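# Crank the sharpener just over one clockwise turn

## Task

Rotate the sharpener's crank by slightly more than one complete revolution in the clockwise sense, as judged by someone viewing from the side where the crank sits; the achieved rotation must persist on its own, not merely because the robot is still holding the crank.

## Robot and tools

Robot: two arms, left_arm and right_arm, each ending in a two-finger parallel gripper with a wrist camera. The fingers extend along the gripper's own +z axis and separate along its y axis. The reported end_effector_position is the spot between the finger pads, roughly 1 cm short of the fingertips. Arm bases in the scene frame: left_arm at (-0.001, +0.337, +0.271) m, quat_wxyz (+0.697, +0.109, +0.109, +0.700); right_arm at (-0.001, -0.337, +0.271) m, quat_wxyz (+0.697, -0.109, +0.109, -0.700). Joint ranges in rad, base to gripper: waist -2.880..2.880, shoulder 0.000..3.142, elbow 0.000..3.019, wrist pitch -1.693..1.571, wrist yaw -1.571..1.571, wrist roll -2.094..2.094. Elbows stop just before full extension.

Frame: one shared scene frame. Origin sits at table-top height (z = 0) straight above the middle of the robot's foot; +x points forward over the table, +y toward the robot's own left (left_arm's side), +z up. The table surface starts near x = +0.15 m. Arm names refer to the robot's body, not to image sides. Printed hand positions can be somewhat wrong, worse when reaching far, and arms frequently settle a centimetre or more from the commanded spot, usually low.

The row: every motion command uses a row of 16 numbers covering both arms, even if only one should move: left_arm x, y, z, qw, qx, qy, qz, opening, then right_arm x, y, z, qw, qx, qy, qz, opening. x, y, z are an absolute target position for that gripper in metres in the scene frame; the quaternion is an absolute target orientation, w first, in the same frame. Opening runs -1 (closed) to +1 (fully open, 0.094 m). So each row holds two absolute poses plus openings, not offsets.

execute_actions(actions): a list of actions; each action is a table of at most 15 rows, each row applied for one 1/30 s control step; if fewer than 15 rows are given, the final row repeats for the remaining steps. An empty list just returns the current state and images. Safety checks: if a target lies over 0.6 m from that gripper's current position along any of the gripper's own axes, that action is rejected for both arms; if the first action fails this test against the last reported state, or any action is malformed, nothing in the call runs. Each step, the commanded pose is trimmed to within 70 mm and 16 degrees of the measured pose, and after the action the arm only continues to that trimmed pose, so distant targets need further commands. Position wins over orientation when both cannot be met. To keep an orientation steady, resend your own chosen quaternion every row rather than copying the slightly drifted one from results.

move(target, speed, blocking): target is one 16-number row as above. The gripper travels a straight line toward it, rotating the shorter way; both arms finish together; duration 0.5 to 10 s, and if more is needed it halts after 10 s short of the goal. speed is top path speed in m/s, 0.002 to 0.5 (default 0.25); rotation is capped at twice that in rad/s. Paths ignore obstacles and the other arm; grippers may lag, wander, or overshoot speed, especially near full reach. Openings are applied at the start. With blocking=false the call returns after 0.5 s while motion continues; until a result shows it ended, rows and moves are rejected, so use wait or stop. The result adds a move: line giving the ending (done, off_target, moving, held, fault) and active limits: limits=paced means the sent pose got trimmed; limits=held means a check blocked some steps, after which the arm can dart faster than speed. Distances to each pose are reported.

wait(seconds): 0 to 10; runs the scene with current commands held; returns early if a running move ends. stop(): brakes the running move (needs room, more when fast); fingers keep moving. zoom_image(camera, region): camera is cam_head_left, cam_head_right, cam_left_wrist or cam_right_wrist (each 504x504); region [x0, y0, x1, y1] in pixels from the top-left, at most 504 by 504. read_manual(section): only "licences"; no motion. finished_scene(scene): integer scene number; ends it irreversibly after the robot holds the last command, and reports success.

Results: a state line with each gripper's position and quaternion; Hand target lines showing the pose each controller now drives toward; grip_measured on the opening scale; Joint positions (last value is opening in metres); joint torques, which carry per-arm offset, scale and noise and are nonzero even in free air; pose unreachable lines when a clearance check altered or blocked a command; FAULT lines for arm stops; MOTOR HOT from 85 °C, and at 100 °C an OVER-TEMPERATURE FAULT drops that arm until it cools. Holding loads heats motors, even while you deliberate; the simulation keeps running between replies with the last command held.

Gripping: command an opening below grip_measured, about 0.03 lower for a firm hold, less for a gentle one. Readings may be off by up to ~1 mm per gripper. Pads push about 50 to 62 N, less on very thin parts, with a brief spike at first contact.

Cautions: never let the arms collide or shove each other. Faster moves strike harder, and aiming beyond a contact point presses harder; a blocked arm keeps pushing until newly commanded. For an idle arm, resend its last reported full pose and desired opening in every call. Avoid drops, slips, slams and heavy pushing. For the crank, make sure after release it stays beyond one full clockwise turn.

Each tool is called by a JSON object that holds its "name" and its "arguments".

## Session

{"name": "execute_actions", "arguments": {"actions": []}}

Scene clock: 0.00 s.
left_arm: end_effector_position=(+0.6905, +0.1794, +0.3820) grip_measured=+1.000 end_effector_quat_wxyz=(+0.517, -0.082, +0.852, +0.015) | right_arm: end_effector_position=(+0.4786, +0.1601, +0.2455) grip_measured=+1.000 end_effector_quat_wxyz=(-0.091, +0.682, -0.518, +0.509)
Joint positions: left_arm=[-1.943  1.51   1.102  0.209 -0.473 -0.196  0.094] | right_arm=[ 2.643  2.15   1.644 -0.706  1.353 -0.97   0.094]
Joint velocities: left_arm=[-0.005 -0.005  0.012 -0.007 -0.022  0.022  0.   ] | right_arm=[ 0.005  0.005  0.002  0.002  0.051 -0.037  0.   ]
Joint torques (N m, as the arm reports them, + toward a larger angle): no reading
Motor temperatures (°C, as the motors report them): left_arm=[33 33 33 33 31 31] | right_arm=[32 32 34 31 33 30]
Hand target (left_arm): +0.697, +0.178, +0.384; +0.520, -0.084, +0.850, +0.014
Hand target (right_arm): +0.485, +0.167, +0.259; -0.104, +0.674, -0.527, +0.508

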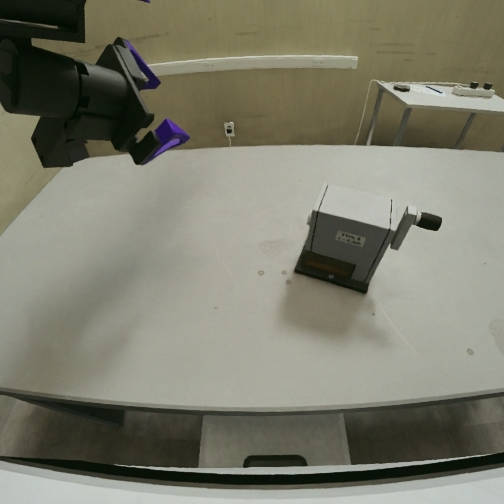

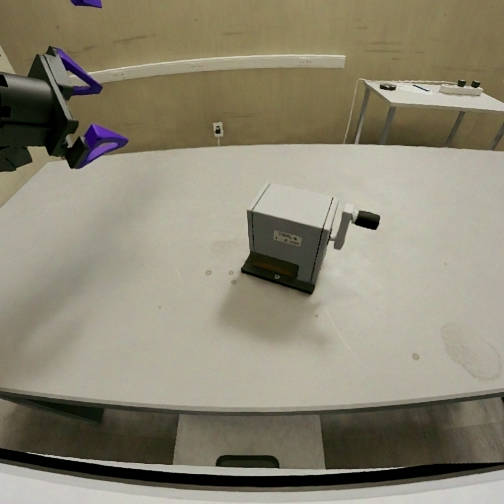

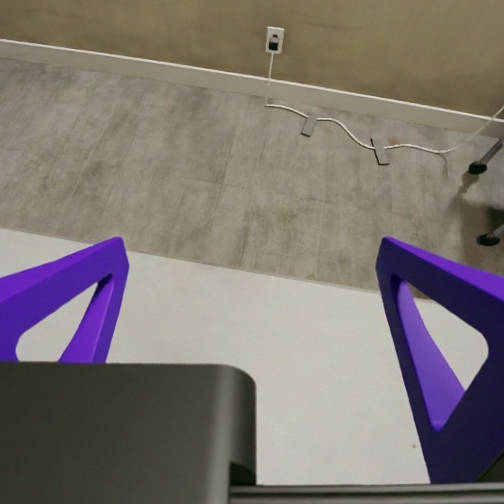

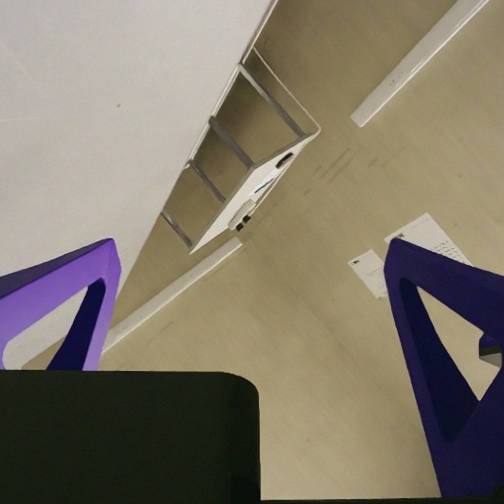

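{"name": "move", "arguments": {"target": [0.697,0.178,0.384,0.52,-0.084,0.85,0.014,1,0.4,-0.15,0.32,0,0,1,0,0.3]}}

{"name": "move", "arguments": {"target": [0.55,0.35,0.38,0.52,-0.084,0.85,0.014,1,0.39,-0.34,0.2,0.408,-0.499,0.703,0.288,0.3]}}

Scene clock: 9.73 s.
left_arm: end_effector_position=(+0.6905, +0.1794, +0.3820) grip_measured=+1.000 end_effector_quat_wxyz=(+0.517, -0.082, +0.852, +0.015) | right_arm: end_effector_position=(+0.3927, -0.1475, +0.3137) grip_measured=+0.302 end_effector_quat_wxyz=(+0.009, +0.014, -1.000, +0.002)
Joint positions: left_arm=[-1.943  1.51   1.102  0.209 -0.473 -0.196  0.094] | right_arm=[ 2.122  1.295  0.984 -1.012  0.155  0.5    0.061]
Joint velocities: left_arm=[-0.005 -0.005 -0.012 -0.007  0.051 -0.066  0.   ] | right_arm=[-0.015  0.005  0.012 -0.002 -0.007  0.007  0.   ]
Joint torques (N m, as the arm reports them, + toward a larger angle): left_arm=[ -1.19 -18.09  10.51   1.58  -0.11  -0.11] | right_arm=[  1.46 -13.1    6.92   0.94  -0.18   0.08]
Motor temperatures (°C, as the motors report them): left_arm=[33 34 35 33 31 31] | right_arm=[32 33 35 31 33 30]
Hand target (left_arm): +0.697, +0.178, +0.384; +0.520, -0.084, +0.850, +0.014
Hand target (right_arm): +0.395, -0.149, +0.319; +0.003, -0.004, +1.000, +0.006
Off the commanded pose (left_arm): 0.007 m, 1 deg.
Off the commanded pose (right_arm): 0.010 m, 2 deg.
move: done

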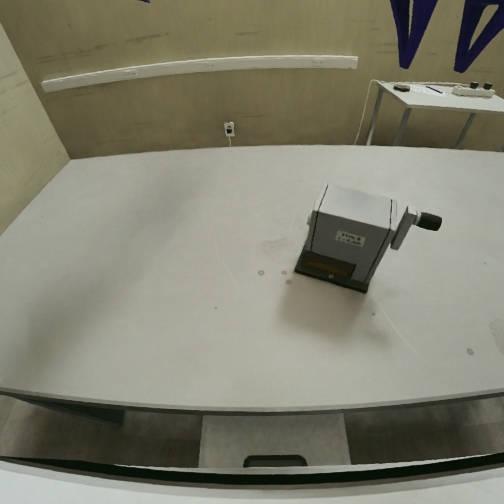

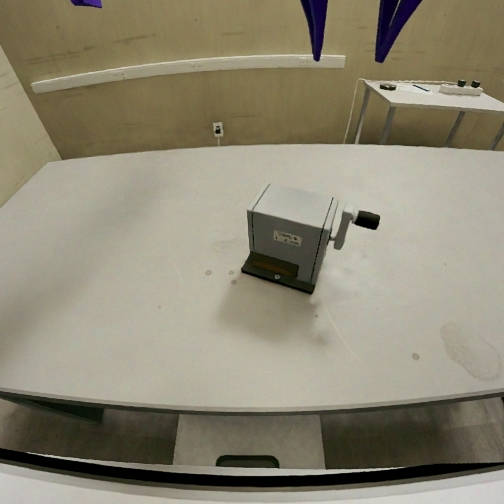

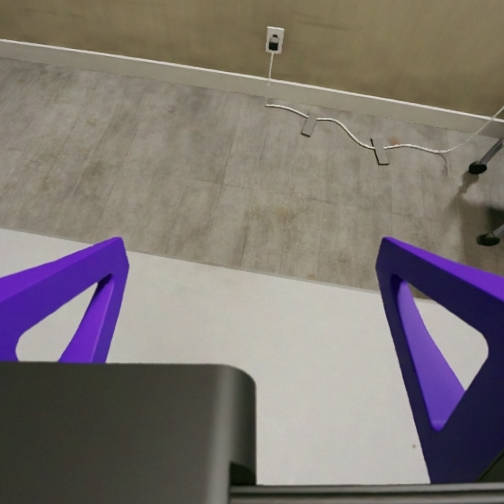

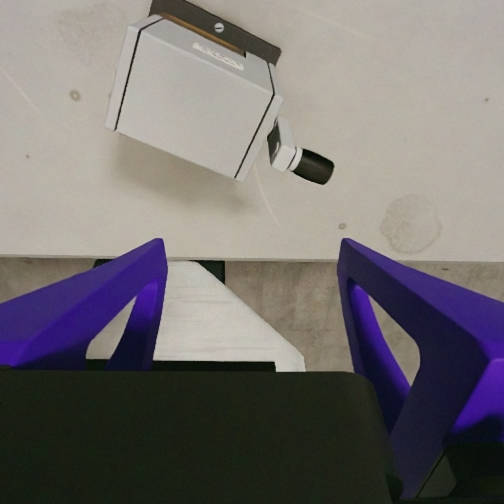

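Scene clock: 13.67 s.
left_arm: end_effector_position=(+0.5519, +0.3474, +0.3802) grip_measured=+1.000 end_effector_quat_wxyz=(+0.514, -0.091, +0.853, +0.009) | right_arm: end_effector_position=(+0.3811, -0.3316, +0.2041) grip_measured=+0.302 end_effector_quat_wxyz=(-0.412, +0.500, -0.707, -0.284)
Joint positions: left_arm=[-1.598  1.119  0.618  0.318 -0.132 -0.151  0.094] | right_arm=[ 1.165  1.614  0.648 -0.409 -1.167 -1.687  0.061]
Joint velocities: left_arm=[-0.005 -0.015 -0.007 -0.002  0.066 -0.095  0.   ] | right_arm=[ 0.015 -0.024  0.007 -0.012  0.037  0.007  0.001]
Joint torques (N m, as the arm reports them, + toward a larger angle): left_arm=[  0.62 -11.89   7.1    2.13   0.03   0.05] | right_arm=[-1.08 -8.9   5.01 -0.15 -0.88 -0.17]
Motor temperatures (°C, as the motors report them): left_arm=[33 34 35 33 31 31] | right_arm=[32 33 35 31 33 30]
Hand target (left_arm): +0.549, +0.349, +0.382; +0.519, -0.085, +0.850, +0.013
Hand target (right_arm): +0.389, -0.338, +0.202; +0.414, -0.501, +0.705, +0.282
Off the commanded pose (left_arm): 0.003 m, 1 deg.
Off the commanded pose (right_arm): 0.013 m, 1 deg.
move: off_target (right_arm)

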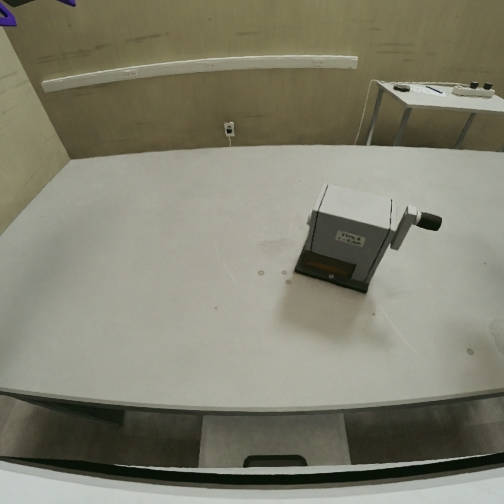

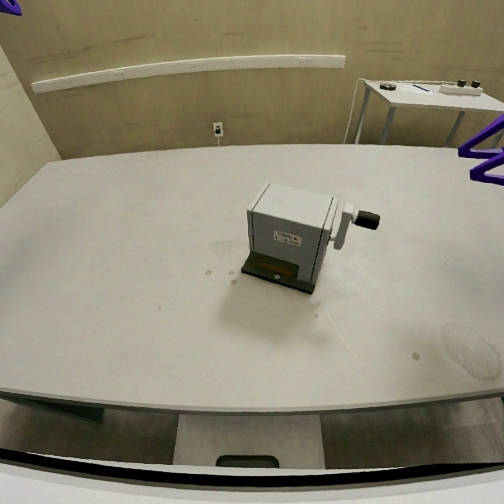

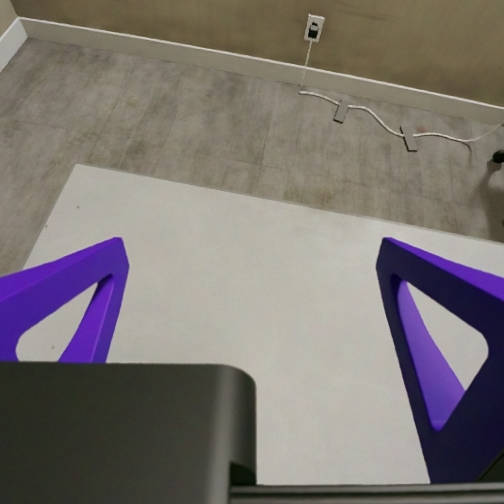

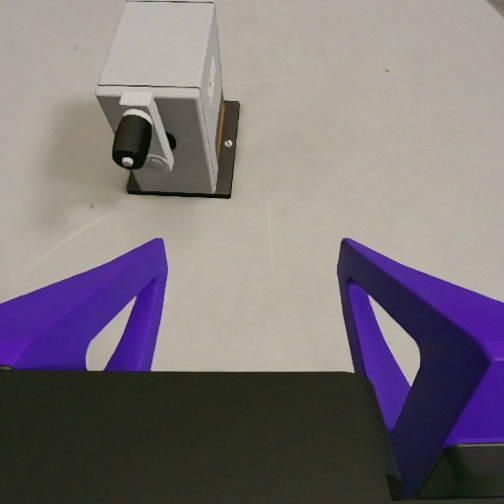

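{"name": "move", "arguments": {"target": [0.55,0.35,0.38,0.52,-0.084,0.85,0.014,1,0.335,-0.258,0.158,0.408,-0.499,0.703,0.288,0.3]}}

Scene clock: 20.57 s.
left_arm: end_effector_position=(+0.5529, +0.3473, +0.3820) grip_measured=+1.000 end_effector_quat_wxyz=(+0.518, -0.090, +0.851, +0.009) | right_arm: end_effector_position=(+0.3416, -0.2600, +0.1612) grip_measured=+0.302 end_effector_quat_wxyz=(-0.414, +0.507, -0.701, -0.285)
Joint positions: left_arm=[-1.598  1.119  0.618  0.326 -0.131 -0.148  0.094] | right_arm=[ 1.356  1.721  0.438  0.271 -1.101 -1.298  0.061]
Joint velocities: left_arm=[ 0.015  0.005 -0.002 -0.007 -0.037  0.007  0.   ] | right_arm=[ 0.005  0.005 -0.007  0.002 -0.007  0.022  0.   ]
Joint torques (N m, as the arm reports them, + toward a larger angle): left_arm=[  0.77 -11.2    7.18   2.15   0.04   0.05] | right_arm=[ 0.23 -8.37 -0.36  1.36 -0.61  0.09]
Motor temperatures (°C, as the motors report them): left_arm=[33 34 35 33 31 31] | right_arm=[32 32 35 31 33 30]
Hand target (left_arm): +0.550, +0.350, +0.380; +0.520, -0.084, +0.850, +0.014
Hand target (right_arm): +0.336, -0.258, +0.158; +0.409, -0.501, +0.706, +0.290
Off the commanded pose (left_arm): 0.004 m, 1 deg.
Off the commanded pose (right_arm): 0.008 m, 1 deg.
move: done

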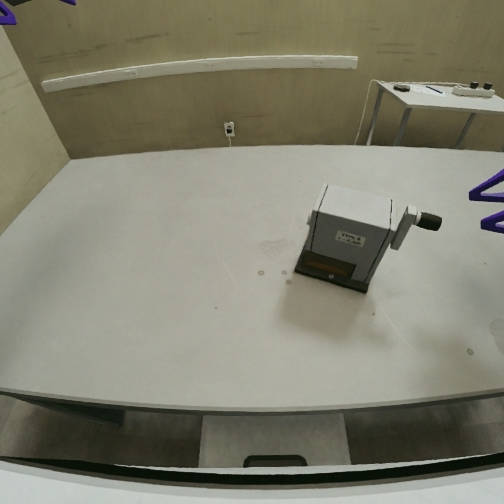

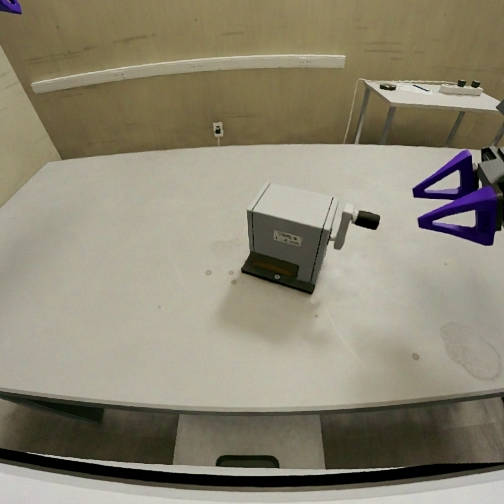

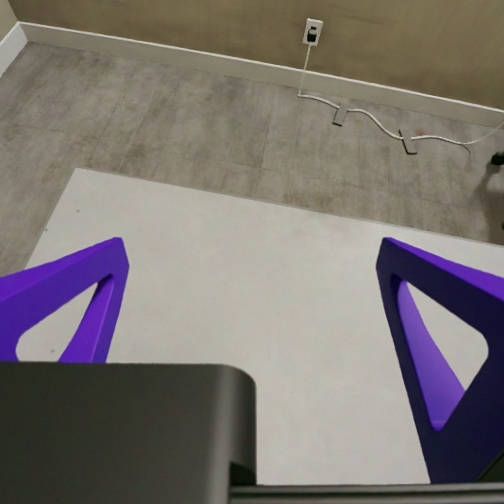

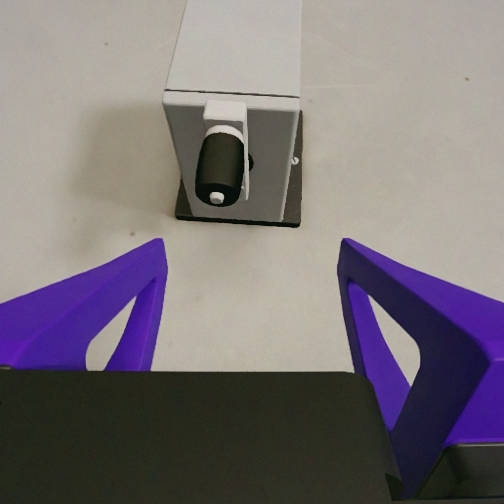

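{"name": "move", "arguments": {"target": [0.55,0.35,0.38,0.52,-0.084,0.85,0.014,1,0.347,-0.205,0.125,0.408,-0.499,0.703,0.288,0.3], "speed": 0.07}}

Scene clock: 25.40 s.
left_arm: end_effector_position=(+0.5529, +0.3472, +0.3820) grip_measured=+1.000 end_effector_quat_wxyz=(+0.518, -0.089, +0.851, +0.009) | right_arm: end_effector_position=(+0.3486, -0.2078, +0.1286) grip_measured=+0.302 end_effector_quat_wxyz=(-0.410, +0.504, -0.704, -0.287)
Joint positions: left_arm=[-1.598  1.119  0.618  0.326 -0.131 -0.148  0.094] | right_arm=[ 1.538  1.891  0.438  0.676 -0.983 -1.013  0.061]
Joint velocities: left_arm=[-0.005 -0.005 -0.002  0.002  0.022  0.037  0.   ] | right_arm=[-0.015 -0.005  0.007 -0.007  0.007 -0.051 -0.001]
Joint torques (N m, as the arm reports them, + toward a larger angle): left_arm=[  0.76 -11.16   7.18   2.13   0.04   0.05] | right_arm=[ 1.04 -8.73 -0.57  1.69 -0.53  0.08]
Motor temperatures (°C, as the motors report them): left_arm=[33 34 35 33 31 31] | right_arm=[32 32 35 31 33 30]
Hand target (left_arm): +0.550, +0.350, +0.380; +0.520, -0.084, +0.850, +0.014
Hand target (right_arm): +0.348, -0.206, +0.125; +0.409, -0.501, +0.705, +0.289
Off the commanded pose (left_arm): 0.005 m, 1 deg.
Off the commanded pose (right_arm): 0.005 m, 0 deg.
move: done

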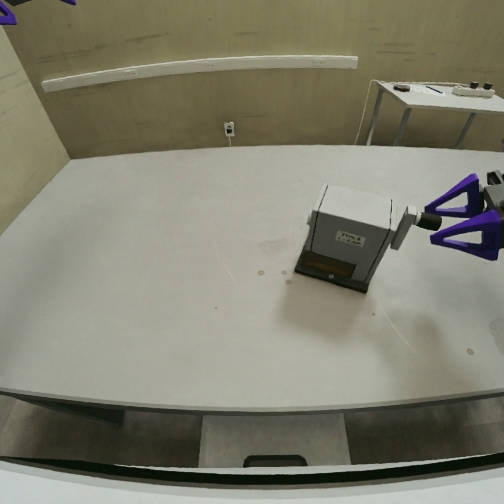

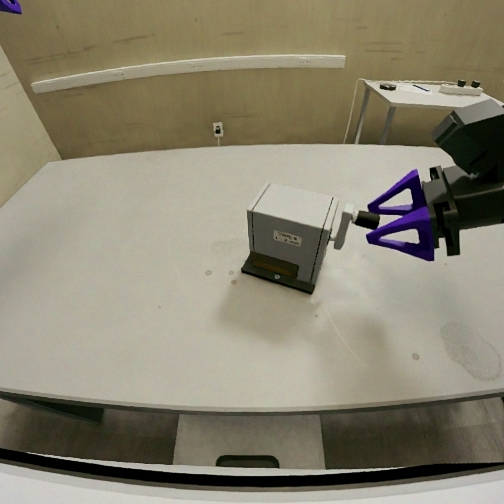

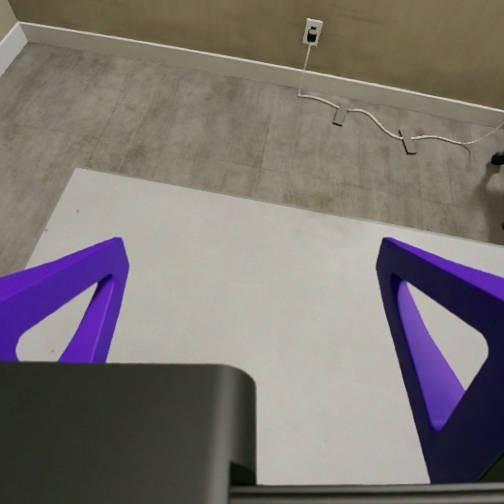

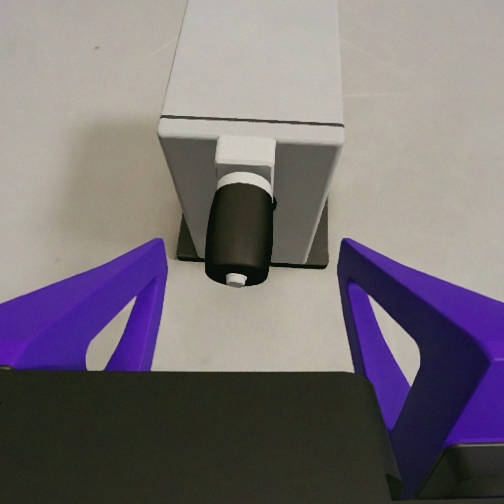

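{"name": "execute_actions", "arguments": {"actions": [[[0.55,0.35,0.38,0.52,-0.084,0.85,0.014,1,0.349,-0.192,0.12,0.408,-0.499,0.703,0.288,0.3]],[[0.55,0.35,0.38,0.52,-0.084,0.85,0.014,1,0.351,-0.184,0.118,0.408,-0.499,0.703,0.288,0.3]],[[0.55,0.35,0.38,0.52,-0.084,0.85,0.014,1,0.351,-0.184,0.118,0.408,-0.499,0.703,0.288,-0.6]],[[0.55,0.35,0.38,0.52,-0.084,0.85,0.014,1,0.373,-0.193,0.127,0.408,-0.499,0.703,0.288,-0.6]],[[0.55,0.35,0.38,0.52,-0.084,0.85,0.014,1,0.39,-0.199,0.114,0.408,-0.499,0.703,0.288,-0.6]],[[0.55,0.35,0.38,0.52,-0.084,0.85,0.014,1,0.402,-0.203,0.096,0.408,-0.499,0.703,0.288,-0.6]],[[0.55,0.35,0.38,0.52,-0.084,0.85,0.014,1,0.406,-0.205,0.074,0.408,-0.499,0.703,0.288,-0.6]],[[0.55,0.35,0.38,0.52,-0.084,0.85,0.014,1,0.406,-0.205,0.052,0.408,-0.499,0.703,0.288,-0.6]],[[0.55,0.35,0.38,0.52,-0.084,0.85,0.014,1,0.398,-0.202,0.032,0.408,-0.499,0.703,0.288,-0.6]]]}}

Scene clock: 38.67 s.
left_arm: end_effector_position=(+0.5529, +0.3472, +0.3820) grip_measured=+1.000 end_effector_quat_wxyz=(+0.518, -0.089, +0.851, +0.009) | right_arm: end_effector_position=(+0.3805, -0.1996, +0.0379) grip_measured=-0.561 end_effector_quat_wxyz=(-0.394, +0.493, -0.711, -0.309)
Joint positions: left_arm=[-1.598  1.119  0.618  0.326 -0.131 -0.147  0.094] | right_arm=[ 1.561  2.198  0.669  0.728 -0.985 -0.975  0.021]
Joint velocities: left_arm=[-0.005 -0.005  0.002 -0.012 -0.066 -0.066  0.   ] | right_arm=[ 0.005  0.005 -0.007  0.017  0.022 -0.066  0.001]
Joint torques (N m, as the arm reports them, + toward a larger angle): left_arm=[  0.78 -11.23   7.17   2.12   0.04   0.05] | right_arm=[  0.47 -11.03   1.11   1.95  -0.02  -0.08]
Motor temperatures (°C, as the motors report them): left_arm=[33 34 35 33 31 31] | right_arm=[32 32 35 31 33 30]
Hand target (left_arm): +0.550, +0.350, +0.380; +0.520, -0.084, +0.850, +0.014
Hand target (right_arm): +0.398, -0.202, +0.033; +0.409, -0.501, +0.706, +0.289
Off the commanded pose (left_arm): 0.005 m, 1 deg.
Off the commanded pose (right_arm): 0.019 m, 3 deg.

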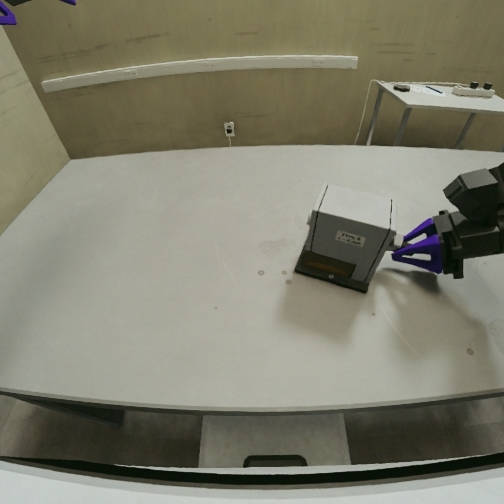

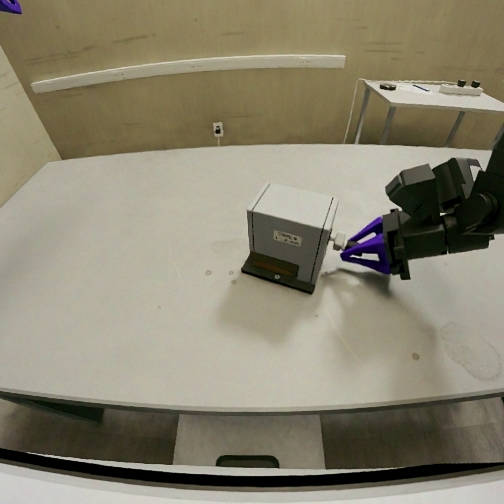

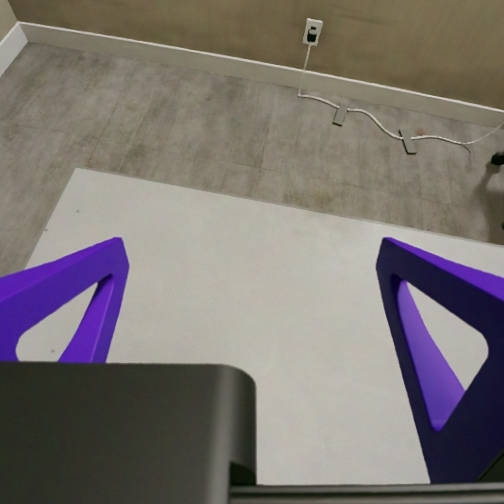

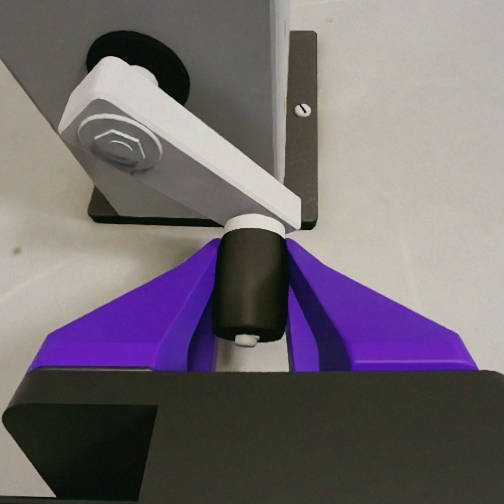

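{"name": "execute_actions", "arguments": {"actions": [[[0.55,0.35,0.38,0.52,-0.084,0.85,0.014,1,0.379,-0.197,0.03,0.408,-0.499,0.703,0.288,-0.6]],[[0.55,0.35,0.38,0.52,-0.084,0.85,0.014,1,0.363,-0.192,0.025,0.408,-0.499,0.703,0.288,-0.6]],[[0.55,0.35,0.38,0.52,-0.084,0.85,0.014,1,0.346,-0.186,0.022,0.408,-0.499,0.703,0.288,-0.6]],[[0.55,0.35,0.38,0.52,-0.084,0.85,0.014,1,0.329,-0.18,0.022,0.408,-0.499,0.703,0.288,-0.6]],[[0.55,0.35,0.38,0.52,-0.084,0.85,0.014,1,0.312,-0.174,0.028,0.408,-0.499,0.703,0.288,-0.6]],[[0.55,0.35,0.38,0.52,-0.084,0.85,0.014,1,0.301,-0.17,0.04,0.408,-0.499,0.703,0.288,-0.6]],[[0.55,0.35,0.38,0.52,-0.084,0.85,0.014,1,0.293,-0.167,0.06,0.408,-0.499,0.703,0.288,-0.6]],[[0.55,0.35,0.38,0.52,-0.084,0.85,0.014,1,0.291,-0.166,0.08,0.408,-0.499,0.703,0.288,-0.6]],[[0.55,0.35,0.38,0.52,-0.084,0.85,0.014,1,0.293,-0.167,0.1,0.408,-0.499,0.703,0.288,-0.6]],[[0.55,0.35,0.38,0.52,-0.084,0.85,0.014,1,0.3,-0.169,0.118,0.408,-0.499,0.703,0.288,-0.6]],[[0.55,0.35,0.38,0.52,-0.084,0.85,0.014,1,0.311,-0.173,0.132,0.408,-0.499,0.703,0.288,-0.6]]]}}

Scene clock: 60.40 s.
left_arm: end_effector_position=(+0.5529, +0.3472, +0.3820) grip_measured=+1.000 end_effector_quat_wxyz=(+0.518, -0.089, +0.851, +0.009) | right_arm: end_effector_position=(+0.3278, -0.1781, +0.1157) grip_measured=-0.561 end_effector_quat_wxyz=(-0.411, +0.494, -0.717, -0.270)
Joint positions: left_arm=[-1.598  1.119  0.618  0.326 -0.131 -0.147  0.094] | right_arm=[ 1.655  2.003  0.381  0.978 -0.852 -0.848  0.021]
Joint velocities: left_arm=[ 0.005  0.005  0.012  0.012 -0.007  0.022  0.   ] | right_arm=[-0.015 -0.005 -0.002  0.002  0.081  0.007 -0.001]
Joint torques (N m, as the arm reports them, + toward a larger angle): left_arm=[  0.71 -11.2    7.17   2.13   0.04   0.05] | right_arm=[  1.39 -13.03  -5.07   0.8   -1.98  -0.17]
Motor temperatures (°C, as the motors report them): left_arm=[33 34 36 33 31 31] | right_arm=[32 32 35 31 33 30]
Hand target (left_arm): +0.550, +0.350, +0.380; +0.520, -0.084, +0.850, +0.014
Hand target (right_arm): +0.311, -0.173, +0.131; +0.410, -0.500, +0.706, +0.289
Off the commanded pose (left_arm): 0.005 m, 1 deg.
Off the commanded pose (right_arm): 0.024 m, 3 deg.

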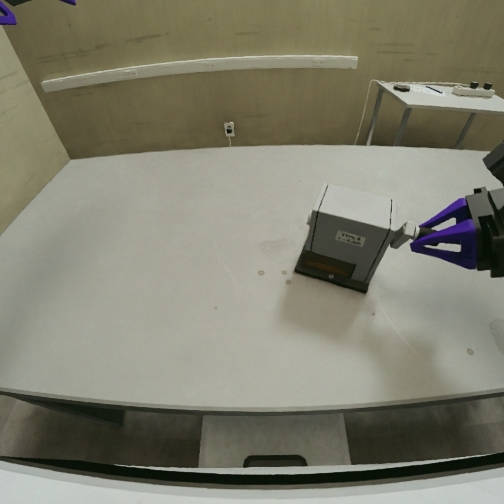

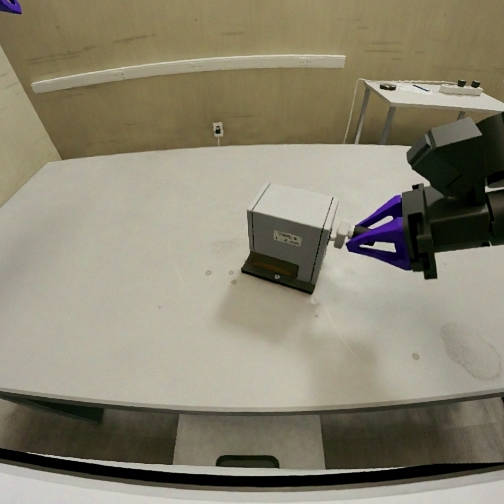

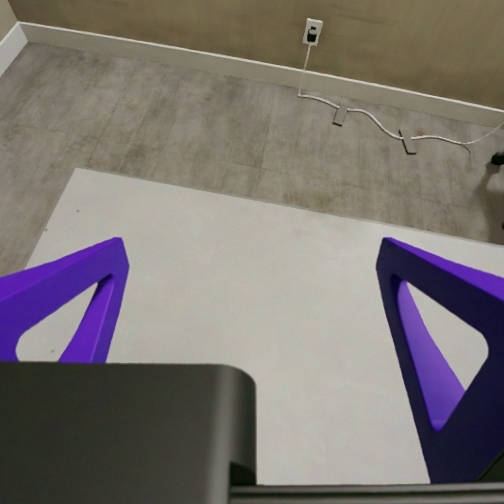

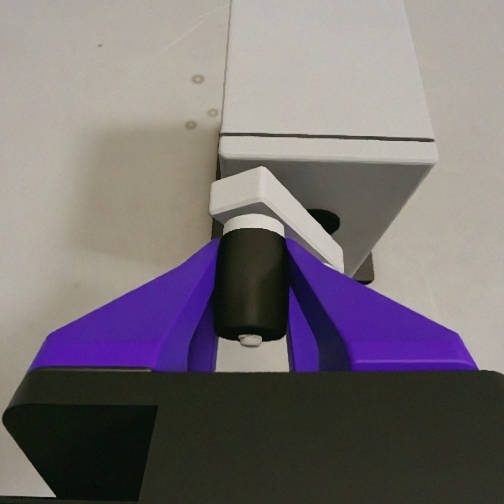

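{"name": "execute_actions", "arguments": {"actions": [[[0.55,0.35,0.38,0.52,-0.084,0.85,0.014,1,0.335,-0.181,0.136,0.408,-0.499,0.703,0.288,-0.6]],[[0.55,0.35,0.38,0.52,-0.084,0.85,0.014,1,0.355,-0.188,0.138,0.408,-0.499,0.703,0.288,-0.6]],[[0.55,0.35,0.38,0.52,-0.084,0.85,0.014,1,0.375,-0.195,0.135,0.408,-0.499,0.703,0.288,-0.6]],[[0.55,0.35,0.38,0.52,-0.084,0.85,0.014,1,0.393,-0.201,0.127,0.408,-0.499,0.703,0.288,-0.6]],[[0.55,0.35,0.38,0.52,-0.084,0.85,0.014,1,0.406,-0.206,0.115,0.408,-0.499,0.703,0.288,-0.6]],[[0.55,0.35,0.38,0.52,-0.084,0.85,0.014,1,0.41,-0.207,0.105,0.408,-0.499,0.703,0.288,-0.6]]]}}

Scene clock: 71.03 s.
left_arm: end_effector_position=(+0.5529, +0.3472, +0.3820) grip_measured=+1.000 end_effector_quat_wxyz=(+0.518, -0.089, +0.851, +0.009) | right_arm: end_effector_position=(+0.3877, -0.2029, +0.1034) grip_measured=-0.561 end_effector_quat_wxyz=(-0.388, +0.491, -0.718, -0.305)
Joint positions: left_arm=[-1.598  1.119  0.618  0.326 -0.131 -0.147  0.094] | right_arm=[ 1.556  1.949  0.581  0.554 -0.972 -0.978  0.021]
Joint velocities: left_arm=[ 0.005  0.024 -0.007 -0.017 -0.007 -0.095  0.   ] | right_arm=[-0.024 -0.005  0.002  0.002 -0.007  0.007  0.001]
Joint torques (N m, as the arm reports them, + toward a larger angle): left_arm=[  0.75 -11.21   7.18   2.12   0.04   0.05] | right_arm=[ -0.18 -11.47   2.76   1.41  -0.87  -0.21]
Motor temperatures (°C, as the motors report them): left_arm=[33 34 36 33 31 31] | right_arm=[32 33 35 31 35 30]
Hand target (left_arm): +0.550, +0.350, +0.380; +0.520, -0.084, +0.850, +0.014
Hand target (right_arm): +0.409, -0.207, +0.106; +0.409, -0.501, +0.706, +0.289
Off the commanded pose (left_arm): 0.005 m, 1 deg.
Off the commanded pose (right_arm): 0.023 m, 4 deg.

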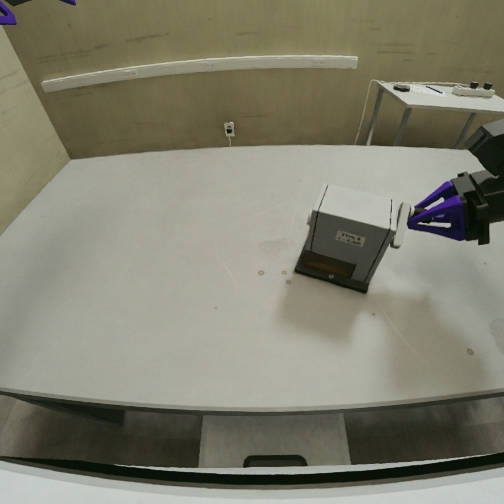

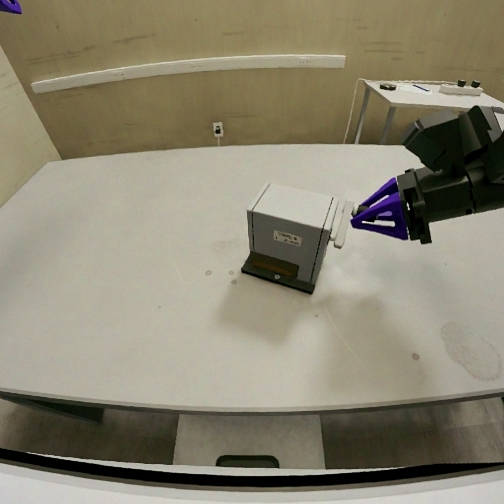

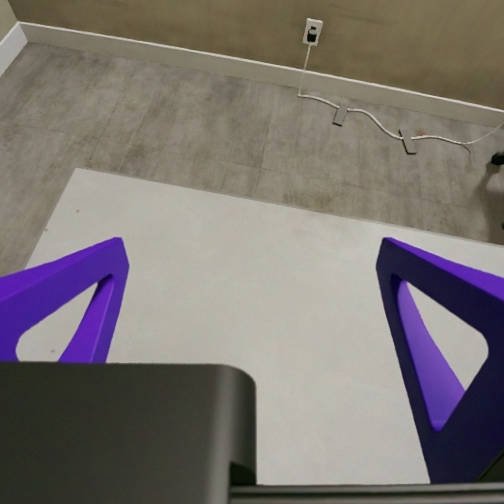

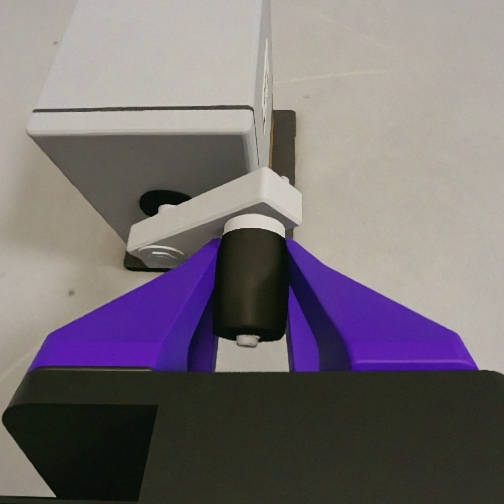

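{"name": "move", "arguments": {"target": [0.55,0.35,0.38,0.52,-0.084,0.85,0.014,1,0.392,-0.203,0.105,0.408,-0.499,0.703,0.288,0.3]}}

{"name": "move", "arguments": {"target": [0.55,0.35,0.38,0.52,-0.084,0.85,0.014,1,0.37,-0.29,0.145,0.408,-0.499,0.703,0.288,0.3]}}

{"name": "finished_scene", "arguments": {"scene": 2}}

Scene clock: 75.50 s.
left_arm: end_effector_position=(+0.5529, +0.3472, +0.3820) grip_measured=+1.000 end_effector_quat_wxyz=(+0.518, -0.089, +0.851, +0.009) | right_arm: end_effector_position=(+0.3944, -0.2030, +0.1075) grip_measured=+0.298 end_effector_quat_wxyz=(-0.406, +0.499, -0.708, -0.292)
Joint positions: left_arm=[-1.598  1.119  0.618  0.326 -0.131 -0.147  0.094] | right_arm=[ 1.556  1.949  0.578  0.607 -0.972 -0.978  0.061]
Joint velocities: left_arm=[-0.015 -0.005 -0.002 -0.002 -0.007 -0.007  0.   ] | right_arm=[-0.005 -0.005  0.002 -0.017 -0.066 -0.007  0.   ]
Joint torques (N m, as the arm reports them, + toward a larger angle): left_arm=[  0.74 -11.21   7.17   2.13   0.03   0.05] | right_arm=[  0.57 -10.56  -0.4    1.88  -0.59  -0.08]
Motor temperatures (°C, as the motors report them): left_arm=[33 34 36 33 31 31] | right_arm=[32 33 35 31 34 30]
Hand target (left_arm): +0.550, +0.350, +0.380; +0.520, -0.084, +0.850, +0.014
Hand target (right_arm): +0.392, -0.203, +0.105; +0.409, -0.501, +0.706, +0.289
Off the commanded pose (left_arm): 0.005 m, 1 deg.
Off the commanded pose (right_arm): 0.003 m, 1 deg.
move: done

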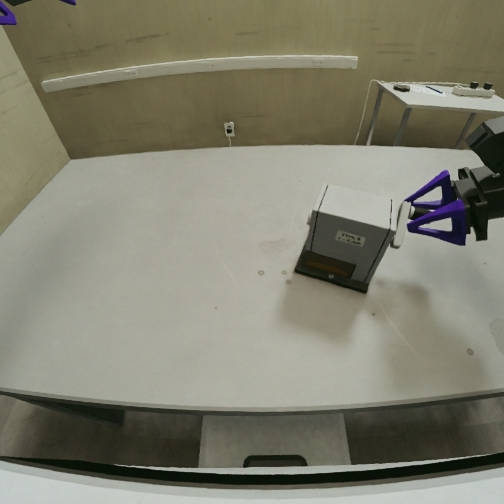

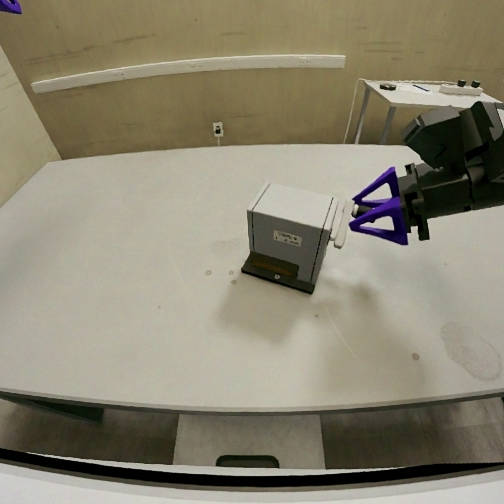

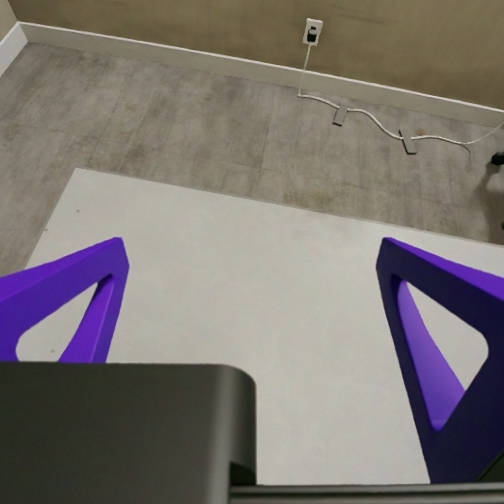

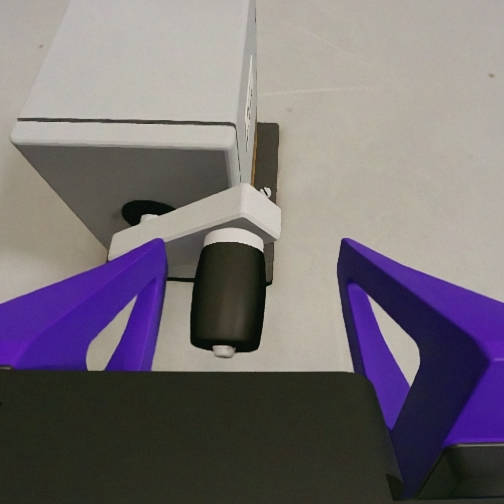

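Scene clock: 76.70 s.
left_arm: end_effector_position=(+0.5529, +0.3472, +0.3820) grip_measured=+1.000 end_effector_quat_wxyz=(+0.518, -0.089, +0.851, +0.009) | right_arm: end_effector_position=(+0.3608, -0.2902, +0.1386) grip_measured=+0.298 end_effector_quat_wxyz=(-0.403, +0.490, -0.715, -0.294)
Joint positions: left_arm=[-1.598  1.119  0.618  0.326 -0.131 -0.147  0.094] | right_arm=[ 1.284  1.81   0.552  0.109 -1.127 -1.397  0.061]
Joint velocities: left_arm=[-0.024  0.005  0.007  0.002  0.007 -0.007  0.   ] | right_arm=[-0.015 -0.015  0.002 -0.022  0.022 -0.007 -0.001]
Joint torques (N m, as the arm reports them, + toward a larger angle): left_arm=[  0.76 -11.15   7.17   2.14   0.04   0.05] | right_arm=[  0.36 -12.3    1.47   0.14  -0.84  -0.17]
Motor temperatures (°C, as the motors report them): left_arm=[33 34 36 33 31 31] | right_arm=[32 33 35 31 34 30]
Hand target (left_arm): +0.550, +0.350, +0.380; +0.520, -0.084, +0.850, +0.014
Hand target (right_arm): +0.369, -0.289, +0.145; +0.410, -0.501, +0.706, +0.289
Off the commanded pose (left_arm): 0.005 m, 1 deg.
Off the commanded pose (right_arm): 0.011 m, 2 deg.
move: off_target (right_arm)

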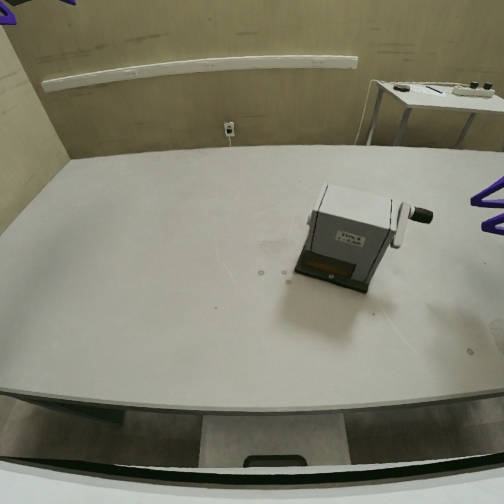

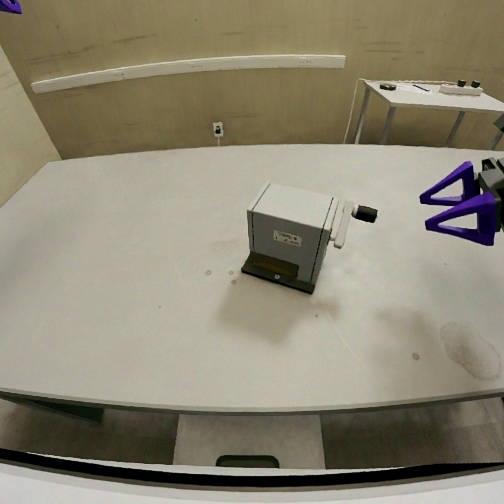

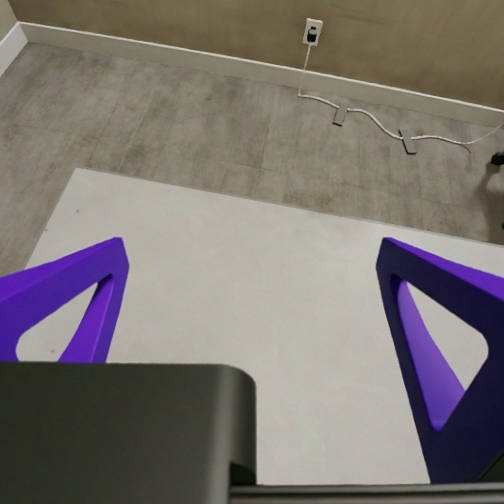

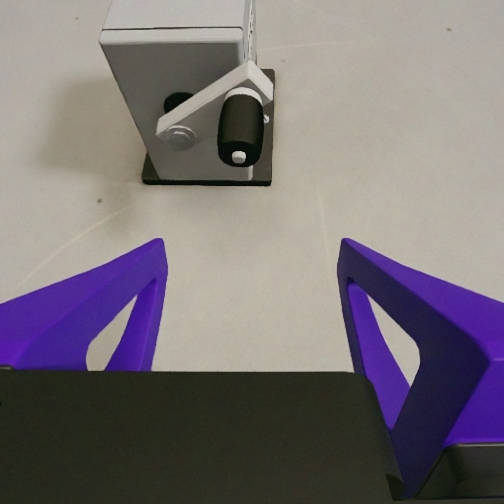

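The scene is finished: the task was done.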